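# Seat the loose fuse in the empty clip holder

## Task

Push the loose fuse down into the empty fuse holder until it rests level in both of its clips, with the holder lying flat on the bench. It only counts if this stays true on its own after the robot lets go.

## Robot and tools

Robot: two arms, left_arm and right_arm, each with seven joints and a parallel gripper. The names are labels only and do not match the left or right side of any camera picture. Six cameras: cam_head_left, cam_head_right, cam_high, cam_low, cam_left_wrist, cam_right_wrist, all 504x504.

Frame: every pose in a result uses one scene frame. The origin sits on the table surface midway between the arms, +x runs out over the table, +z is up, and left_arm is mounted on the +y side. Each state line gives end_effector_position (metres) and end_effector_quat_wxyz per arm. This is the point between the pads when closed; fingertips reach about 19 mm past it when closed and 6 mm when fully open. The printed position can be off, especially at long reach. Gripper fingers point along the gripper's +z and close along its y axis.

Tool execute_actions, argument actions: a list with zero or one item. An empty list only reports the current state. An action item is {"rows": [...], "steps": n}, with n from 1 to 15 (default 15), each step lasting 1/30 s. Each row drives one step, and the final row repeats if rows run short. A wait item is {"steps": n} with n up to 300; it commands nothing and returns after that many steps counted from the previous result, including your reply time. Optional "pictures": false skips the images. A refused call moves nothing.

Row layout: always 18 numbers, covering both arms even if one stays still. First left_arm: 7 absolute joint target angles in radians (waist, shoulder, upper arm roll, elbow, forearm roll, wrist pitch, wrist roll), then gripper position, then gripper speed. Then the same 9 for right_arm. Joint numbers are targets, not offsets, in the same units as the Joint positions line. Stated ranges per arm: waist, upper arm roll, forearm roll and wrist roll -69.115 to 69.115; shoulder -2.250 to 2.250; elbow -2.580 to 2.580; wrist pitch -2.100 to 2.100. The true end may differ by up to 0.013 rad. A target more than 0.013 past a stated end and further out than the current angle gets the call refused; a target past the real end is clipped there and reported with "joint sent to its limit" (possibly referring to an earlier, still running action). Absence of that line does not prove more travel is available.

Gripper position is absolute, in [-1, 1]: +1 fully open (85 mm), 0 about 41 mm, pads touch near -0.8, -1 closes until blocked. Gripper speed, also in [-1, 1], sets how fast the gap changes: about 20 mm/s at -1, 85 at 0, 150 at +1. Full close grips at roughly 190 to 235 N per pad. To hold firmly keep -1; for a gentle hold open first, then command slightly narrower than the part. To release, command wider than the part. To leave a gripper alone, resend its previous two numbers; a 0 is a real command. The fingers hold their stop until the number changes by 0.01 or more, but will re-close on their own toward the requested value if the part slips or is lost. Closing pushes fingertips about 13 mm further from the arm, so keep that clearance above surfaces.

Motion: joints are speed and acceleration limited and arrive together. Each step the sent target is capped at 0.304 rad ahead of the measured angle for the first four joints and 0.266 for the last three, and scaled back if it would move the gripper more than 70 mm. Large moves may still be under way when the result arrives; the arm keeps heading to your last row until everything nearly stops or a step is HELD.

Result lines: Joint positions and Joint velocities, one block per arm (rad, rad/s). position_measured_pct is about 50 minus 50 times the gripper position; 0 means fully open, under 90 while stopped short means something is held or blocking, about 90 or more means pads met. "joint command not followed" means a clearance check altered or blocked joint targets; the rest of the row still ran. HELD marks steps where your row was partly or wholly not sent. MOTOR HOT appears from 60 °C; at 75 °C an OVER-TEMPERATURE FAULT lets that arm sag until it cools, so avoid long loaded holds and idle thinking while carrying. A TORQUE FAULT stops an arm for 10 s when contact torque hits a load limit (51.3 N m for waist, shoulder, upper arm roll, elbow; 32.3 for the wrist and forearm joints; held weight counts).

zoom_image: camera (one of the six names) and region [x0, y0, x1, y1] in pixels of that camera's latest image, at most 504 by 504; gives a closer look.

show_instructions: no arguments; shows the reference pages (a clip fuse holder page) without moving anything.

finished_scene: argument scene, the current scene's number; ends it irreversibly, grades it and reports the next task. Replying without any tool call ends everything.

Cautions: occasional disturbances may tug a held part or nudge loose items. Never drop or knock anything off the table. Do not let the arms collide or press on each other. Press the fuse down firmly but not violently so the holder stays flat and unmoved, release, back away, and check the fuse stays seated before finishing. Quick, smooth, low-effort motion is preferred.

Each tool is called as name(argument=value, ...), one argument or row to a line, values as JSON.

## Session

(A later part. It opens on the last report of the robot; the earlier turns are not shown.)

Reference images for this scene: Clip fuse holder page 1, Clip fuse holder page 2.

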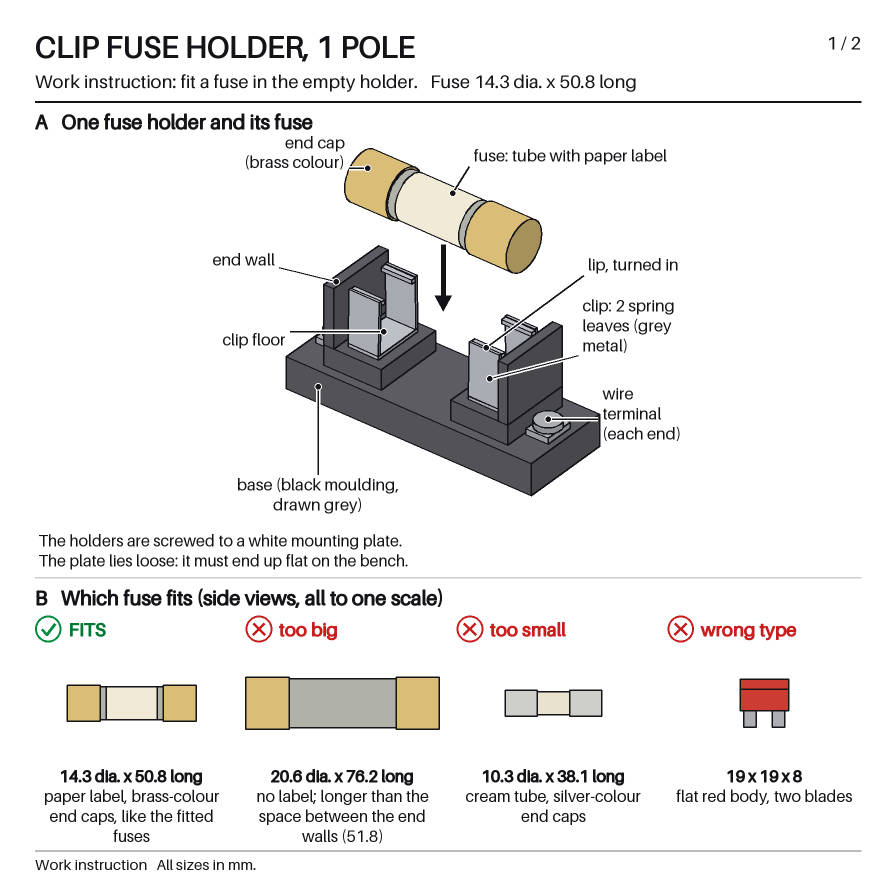

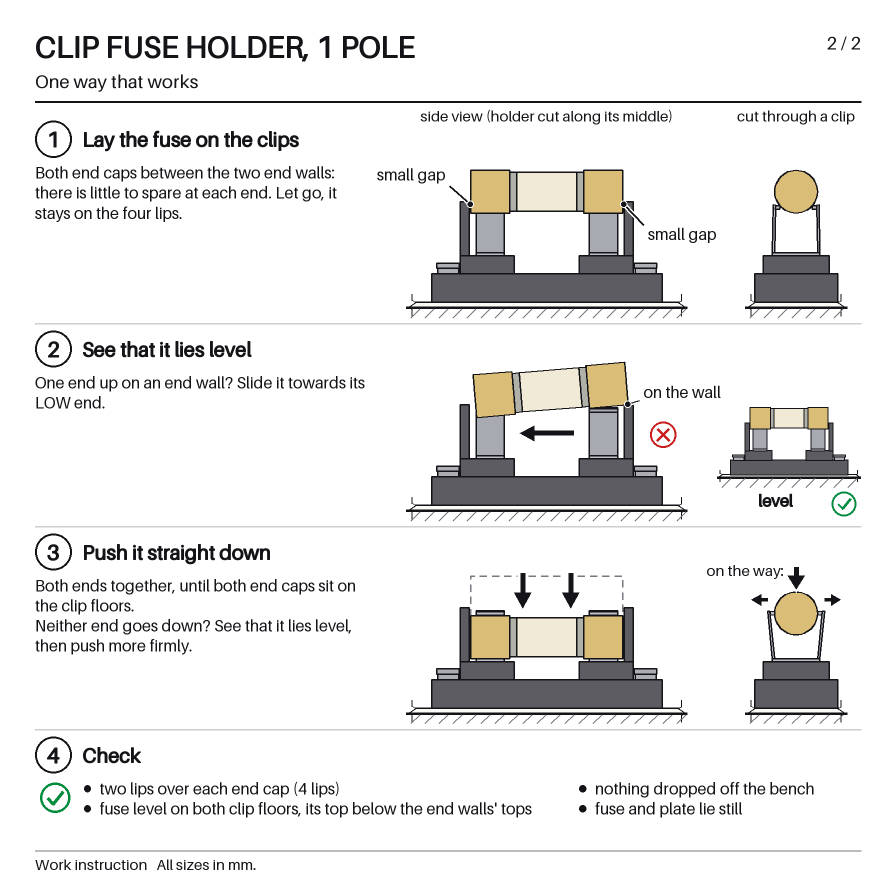

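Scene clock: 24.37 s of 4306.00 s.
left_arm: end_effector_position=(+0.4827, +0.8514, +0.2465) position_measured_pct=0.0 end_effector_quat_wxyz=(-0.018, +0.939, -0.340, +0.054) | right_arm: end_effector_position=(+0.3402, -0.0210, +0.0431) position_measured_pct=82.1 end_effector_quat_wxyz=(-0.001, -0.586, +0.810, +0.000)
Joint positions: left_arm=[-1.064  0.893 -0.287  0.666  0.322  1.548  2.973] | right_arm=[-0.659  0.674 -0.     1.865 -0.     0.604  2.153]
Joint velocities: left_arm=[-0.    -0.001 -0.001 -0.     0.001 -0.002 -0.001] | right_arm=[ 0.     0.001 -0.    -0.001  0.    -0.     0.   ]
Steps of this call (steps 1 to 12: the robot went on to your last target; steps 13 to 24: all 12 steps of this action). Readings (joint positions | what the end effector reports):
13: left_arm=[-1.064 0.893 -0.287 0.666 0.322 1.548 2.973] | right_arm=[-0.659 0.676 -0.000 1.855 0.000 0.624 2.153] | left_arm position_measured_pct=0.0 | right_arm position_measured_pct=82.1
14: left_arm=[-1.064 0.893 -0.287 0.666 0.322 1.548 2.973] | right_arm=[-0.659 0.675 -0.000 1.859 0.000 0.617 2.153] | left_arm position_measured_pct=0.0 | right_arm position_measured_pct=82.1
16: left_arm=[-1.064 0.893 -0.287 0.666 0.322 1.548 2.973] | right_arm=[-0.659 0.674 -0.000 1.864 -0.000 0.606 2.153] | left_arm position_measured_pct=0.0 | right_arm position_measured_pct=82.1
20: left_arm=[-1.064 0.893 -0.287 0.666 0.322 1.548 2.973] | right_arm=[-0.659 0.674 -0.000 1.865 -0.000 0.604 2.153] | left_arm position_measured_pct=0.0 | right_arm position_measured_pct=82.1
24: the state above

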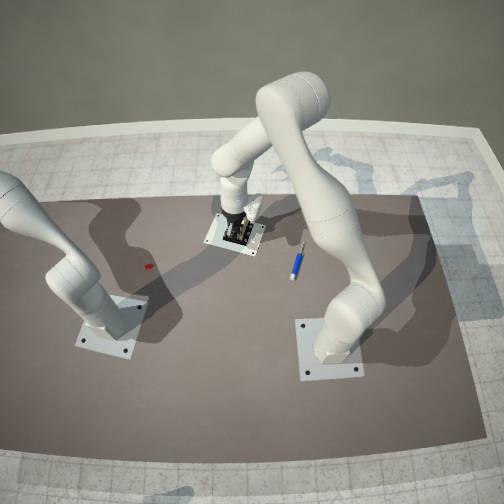

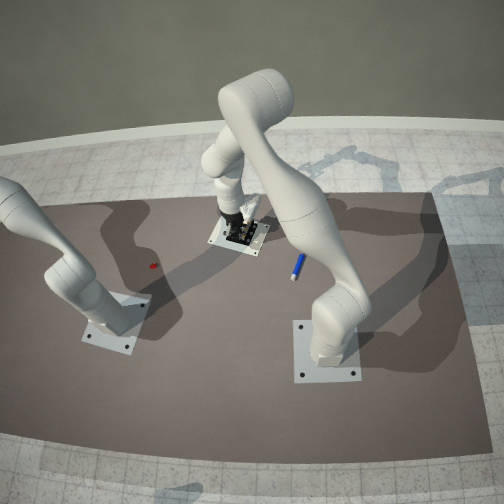

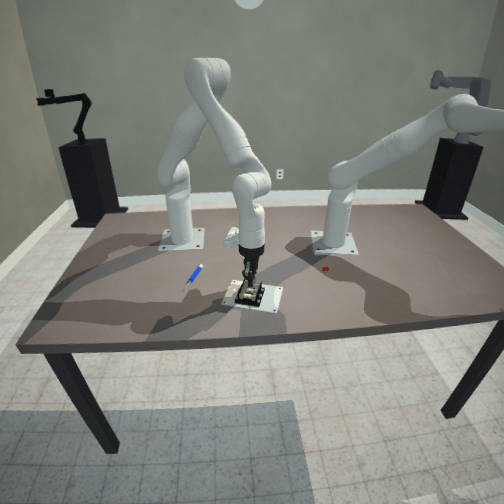

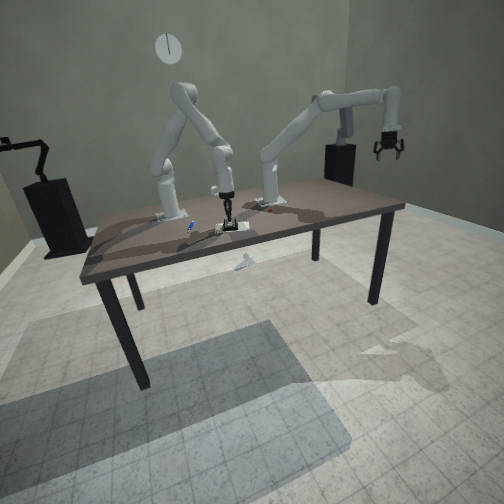

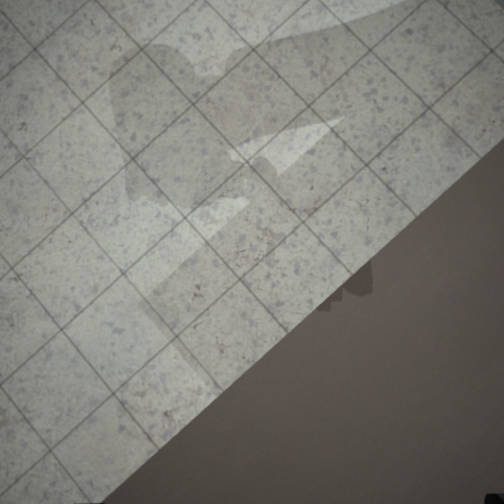

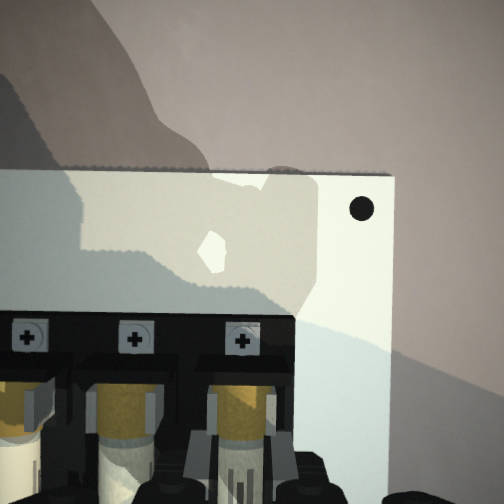

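execute_actions(
  actions=[
    {"rows": [[-1.064,0.893,-0.287,0.666,0.322,1.548,2.973,1,0,-0.6592,0.6775,0,1.8663,0,0.6028,2.1530,-1,-0.3],[-1.064,0.893,-0.287,0.666,0.322,1.548,2.973,1,0,-0.6592,0.6790,0,1.8675,0,0.6025,2.1530,-1,-0.3]], "steps": 7},
  ],
  pictures=false,
)

execute_actions(
  actions=[
    {"rows": [[-1.064,0.893,-0.287,0.666,0.322,1.548,2.973,1,0,-0.6592,0.6748,0,1.8656,0,0.6028,2.1530,-1,-0.3],[-1.064,0.893,-0.287,0.666,0.322,1.548,2.973,1,0,-0.6592,0.6748,0,1.8656,0,0.6028,2.1530,-0.42,-0.3],[-1.064,0.893,-0.287,0.666,0.322,1.548,2.973,1,0,-0.6592,0.6748,0,1.8656,0,0.6028,2.1530,-0.42,-0.3],[-1.064,0.893,-0.287,0.666,0.322,1.548,2.973,1,0,-0.6592,0.6748,0,1.8656,0,0.6028,2.1530,-0.42,-0.3],[-1.064,0.893,-0.287,0.666,0.322,1.548,2.973,1,0,-0.6592,0.6748,0,1.8656,0,0.6028,2.1530,-0.42,-0.3],[-1.064,0.893,-0.287,0.666,0.322,1.548,2.973,1,0,-0.6592,0.6748,0,1.8656,0,0.6028,2.1530,-0.42,-0.3],[-1.064,0.893,-0.287,0.666,0.322,1.548,2.973,1,0,-0.6592,0.6748,0,1.8656,0,0.6028,2.1530,-0.42,-0.3],[-1.064,0.893,-0.287,0.666,0.322,1.548,2.973,1,0,-0.6592,0.6748,0,1.8656,0,0.6028,2.1530,-0.42,-0.3],[-1.064,0.893,-0.287,0.666,0.322,1.548,2.973,1,0,-0.6592,0.6748,0,1.8656,0,0.6028,2.1530,-0.42,-0.3],[-1.064,0.893,-0.287,0.666,0.322,1.548,2.973,1,0,-0.6592,0.6698,0,1.8641,0,0.6093,2.1530,-0.42,-0.3],[-1.064,0.893,-0.287,0.666,0.322,1.548,2.973,1,0,-0.6592,0.6628,0,1.8619,0,0.6185,2.1530,-0.42,-0.3],[-1.064,0.893,-0.287,0.666,0.322,1.548,2.973,1,0,-0.6592,0.6548,0,1.8593,0,0.6291,2.1530,-0.42,-0.3],[-1.064,0.893,-0.287,0.666,0.322,1.548,2.973,1,0,-0.6592,0.6450,0,1.8560,0,0.6422,2.1530,-0.42,-0.3],[-1.064,0.893,-0.287,0.666,0.322,1.548,2.973,1,0,-0.6592,0.6350,0,1.8526,0,0.6556,2.1530,-0.42,-0.3],[-1.064,0.893,-0.287,0.666,0.322,1.548,2.973,1,0,-0.6592,0.6253,0,1.8491,0,0.6688,2.1530,-0.42,-0.3]], "steps": 15},
  ],
  pictures=false,
)

execute_actions(
  actions=[
    {"steps": 12},
  ],
)

zoom_image(
  camera="cam_high",
  region=[220, 260, 290, 315],
)

Scene clock: 27.03 s of 4306.00 s.
left_arm: end_effector_position=(+0.4827, +0.8514, +0.2465) position_measured_pct=0.0 end_effector_quat_wxyz=(-0.018, +0.939, -0.340, +0.054) | right_arm: end_effector_position=(+0.3401, -0.0211, +0.0428) position_measured_pct=82.1 end_effector_quat_wxyz=(-0.001, -0.586, +0.810, +0.000)
Joint positions: left_arm=[-1.064  0.893 -0.287  0.666  0.322  1.548  2.973] | right_arm=[-0.659  0.675 -0.     1.866 -0.     0.603  2.153]
Joint velocities: left_arm=[-0.002 -0.    -0.002 -0.     0.001 -0.001  0.001] | right_arm=[-0.    -0.     0.     0.001  0.    -0.     0.001]
Steps of this call (steps 1 to 15: the robot went on to your last target; steps 16 to 73: nothing new was sent; steps 74 to 80: all 7 steps of this action). Readings (joint positions | what the end effector reports):
74: left_arm=[-1.064 0.893 -0.287 0.666 0.322 1.548 2.973] | right_arm=[-0.659 0.675 -0.000 1.866 -0.000 0.604 2.153] | left_arm position_measured_pct=0.0 | right_arm position_measured_pct=82.1
75: left_arm=[-1.064 0.893 -0.287 0.666 0.322 1.548 2.973] | right_arm=[-0.659 0.675 -0.000 1.866 -0.000 0.603 2.153] | left_arm position_measured_pct=0.0 | right_arm position_measured_pct=82.1
77: left_arm=[-1.064 0.893 -0.287 0.666 0.322 1.548 2.973] | right_arm=[-0.659 0.675 -0.000 1.866 -0.000 0.603 2.153] | left_arm position_measured_pct=0.0 | right_arm position_measured_pct=82.1
80: the state above

Scene clock: 27.53 s of 4306.00 s.
left_arm: end_effector_position=(+0.4827, +0.8514, +0.2465) position_measured_pct=0.0 end_effector_quat_wxyz=(-0.018, +0.939, -0.340, +0.054) | right_arm: end_effector_position=(+0.3408, -0.0208, +0.0591) position_measured_pct=71.0 end_effector_quat_wxyz=(-0.000, -0.586, +0.810, +0.000)
Joint positions: left_arm=[-1.064  0.893 -0.287  0.666  0.322  1.548  2.973] | right_arm=[-0.659  0.642 -0.     1.856 -0.     0.644  2.153]
Joint velocities: left_arm=[ 0.001 -0.001 -0.001 -0.    -0.001 -0.001 -0.   ] | right_arm=[ 0.001 -0.261  0.    -0.094 -0.     0.355  0.001]
Steps of this call (steps 1 to 15: all 15 steps of this action). Readings (joint positions | what the end effector reports):
1: left_arm=[-1.064 0.893 -0.287 0.666 0.322 1.548 2.973] | right_arm=[-0.659 0.674 -0.000 1.866 -0.000 0.603 2.153] | left_arm position_measured_pct=0.0 | right_arm position_measured_pct=82.1
2: left_arm=[-1.064 0.893 -0.287 0.666 0.322 1.548 2.973] | right_arm=[-0.659 0.673 -0.000 1.866 -0.000 0.603 2.153] | left_arm position_measured_pct=0.0 | right_arm position_measured_pct=82.1
4: left_arm=[-1.064 0.893 -0.287 0.666 0.322 1.548 2.973] | right_arm=[-0.659 0.674 -0.000 1.866 -0.000 0.603 2.153] | left_arm position_measured_pct=0.0 | right_arm position_measured_pct=80.2
8: left_arm=[-1.064 0.893 -0.287 0.666 0.322 1.548 2.973] | right_arm=[-0.659 0.675 -0.000 1.866 -0.000 0.603 2.153] | left_arm position_measured_pct=0.0 | right_arm position_measured_pct=72.6
15: the state above

Scene clock: 27.93 s of 4306.00 s.
left_arm: end_effector_position=(+0.4827, +0.8514, +0.2465) position_measured_pct=0.0 end_effector_quat_wxyz=(-0.018, +0.939, -0.340, +0.054) | right_arm: end_effector_position=(+0.3405, -0.0210, +0.0676) position_measured_pct=71.0 end_effector_quat_wxyz=(-0.001, -0.586, +0.810, -0.000)
Joint positions: left_arm=[-1.064  0.893 -0.287  0.666  0.322  1.548  2.973] | right_arm=[-0.659  0.626  0.     1.849  0.     0.669  2.153]
Joint velocities: left_arm=[-0.001 -0.     0.    -0.     0.001  0.002  0.001] | right_arm=[-0.001 -0.002  0.     0.    -0.     0.    -0.   ]
Steps of this call (steps 1 to 12: the robot went on to your last target). Readings (joint positions | what the end effector reports):
1: left_arm=[-1.064 0.893 -0.287 0.666 0.322 1.548 2.973] | right_arm=[-0.659 0.634 -0.000 1.853 -0.000 0.656 2.153] | left_arm position_measured_pct=0.0 | right_arm position_measured_pct=71.0
2: left_arm=[-1.064 0.893 -0.287 0.666 0.322 1.548 2.973] | right_arm=[-0.659 0.629 0.000 1.850 0.000 0.664 2.153] | left_arm position_measured_pct=0.0 | right_arm position_measured_pct=71.0
4: left_arm=[-1.064 0.893 -0.287 0.666 0.322 1.548 2.973] | right_arm=[-0.659 0.628 0.000 1.849 0.000 0.668 2.153] | left_arm position_measured_pct=0.0 | right_arm position_measured_pct=71.0
8: left_arm=[-1.064 0.893 -0.287 0.666 0.322 1.548 2.973] | right_arm=[-0.659 0.626 0.000 1.849 -0.000 0.669 2.153] | left_arm position_measured_pct=0.0 | right_arm position_measured_pct=71.0
12: the state above

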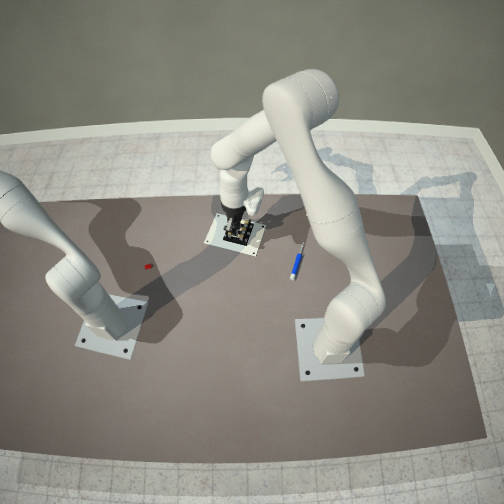

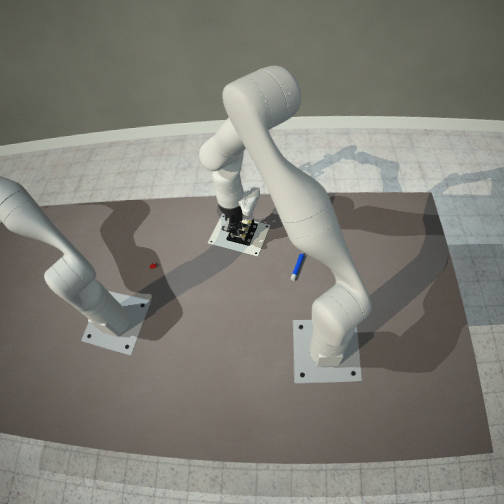

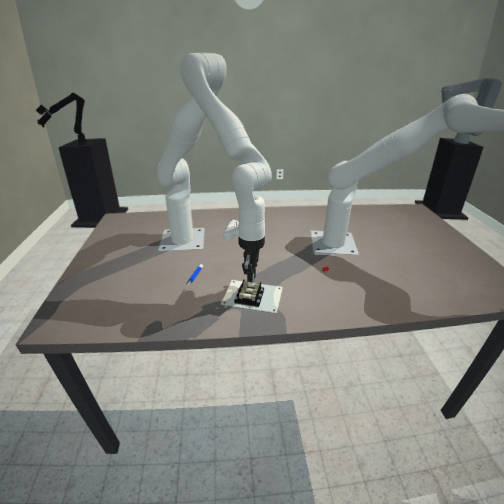

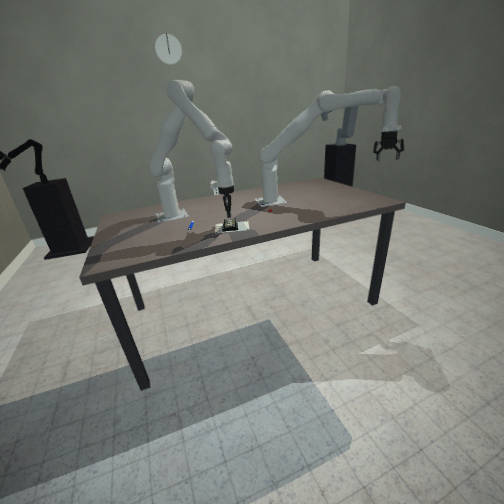

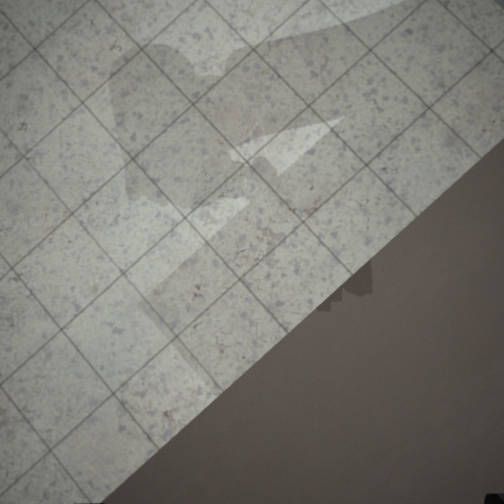

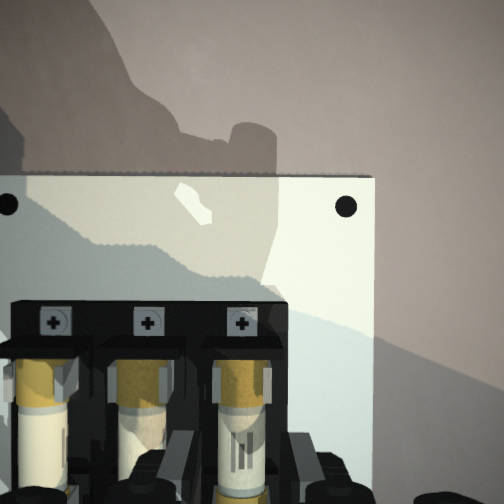

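Region (220, 260, 290, 315) of cam_high's 504x504 image, scaled by 7.200, with more detail than that image has; it fills the top 396 rows of this view, and the rest is white.

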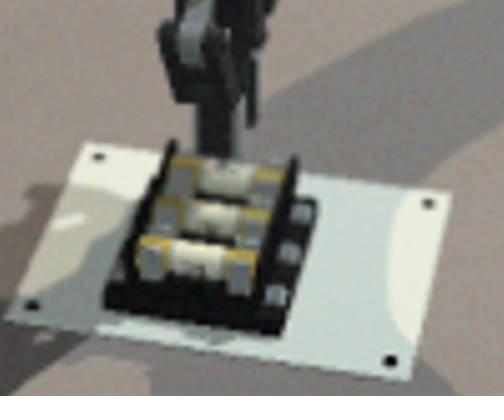

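execute_actions(
  actions=[],
)

Scene clock: 28.53 s of 4306.00 s.
left_arm: end_effector_position=(+0.4827, +0.8514, +0.2465) position_measured_pct=0.0 end_effector_quat_wxyz=(-0.018, +0.939, -0.340, +0.054) | right_arm: end_effector_position=(+0.3406, -0.0210, +0.0677) position_measured_pct=71.0 end_effector_quat_wxyz=(-0.001, -0.586, +0.810, -0.000)
Joint positions: left_arm=[-1.064  0.893 -0.287  0.666  0.322  1.548  2.973] | right_arm=[-0.659  0.625  0.     1.849  0.     0.669  2.153]
Joint velocities: left_arm=[ 0.003  0.     0.001 -0.    -0.001 -0.001  0.   ] | right_arm=[ 0.001 -0.    -0.     0.     0.     0.    -0.   ]
Steps of this call (steps 1 to 18: the robot went on to your last target). Readings (joint positions | what the end effector reports):
1: left_arm=[-1.064 0.893 -0.287 0.666 0.322 1.548 2.973] | right_arm=[-0.659 0.625 0.000 1.849 0.000 0.669 2.153] | left_arm position_measured_pct=0.0 | right_arm position_measured_pct=71.0
2: left_arm=[-1.064 0.893 -0.287 0.666 0.322 1.548 2.973] | right_arm=[-0.659 0.625 0.000 1.849 0.000 0.669 2.153] | left_arm position_measured_pct=0.0 | right_arm position_measured_pct=71.0
4: left_arm=[-1.064 0.893 -0.287 0.666 0.322 1.548 2.973] | right_arm=[-0.659 0.625 0.000 1.849 0.000 0.669 2.153] | left_arm position_measured_pct=0.0 | right_arm position_measured_pct=71.0
8: left_arm=[-1.064 0.893 -0.287 0.666 0.322 1.548 2.973] | right_arm=[-0.659 0.625 0.000 1.849 0.000 0.669 2.153] | left_arm position_measured_pct=0.0 | right_arm position_measured_pct=71.0
18: the state above

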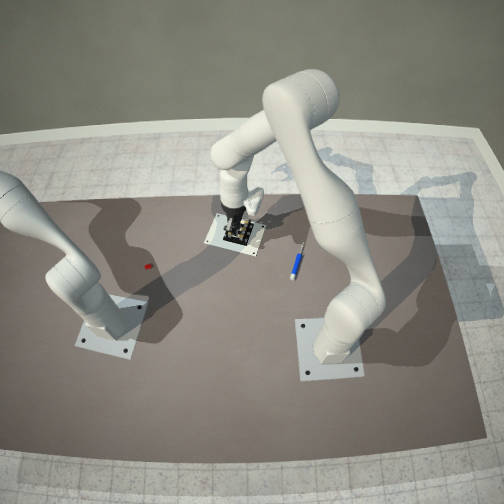

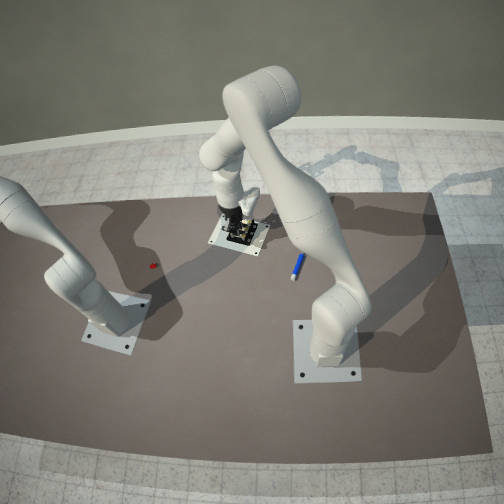

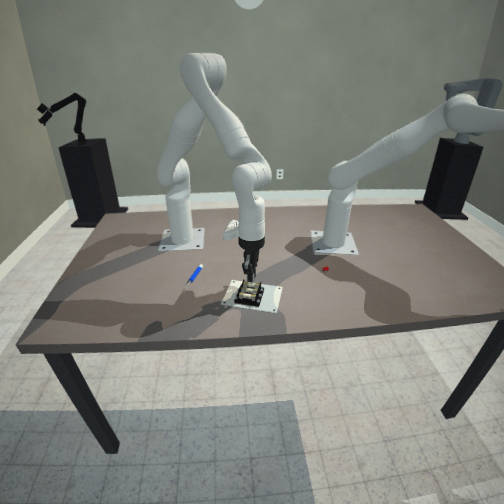

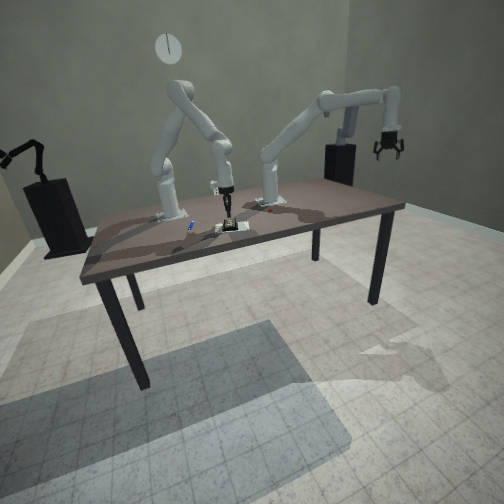

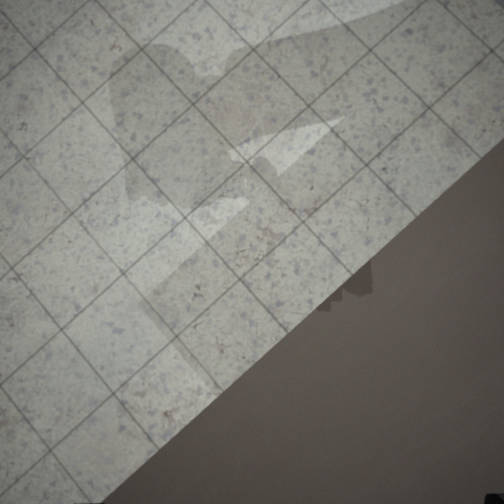

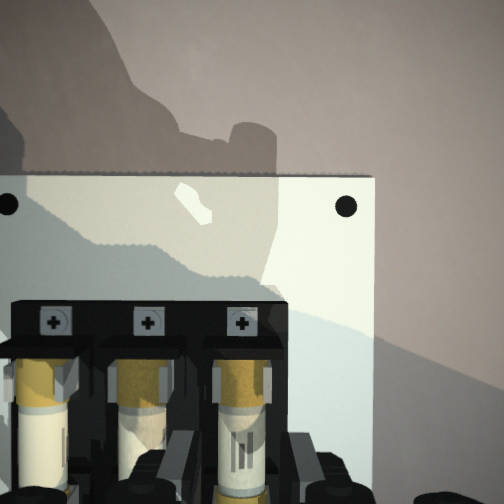

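finished_scene(
  scene=2,
)

The scene is finished: the task was done.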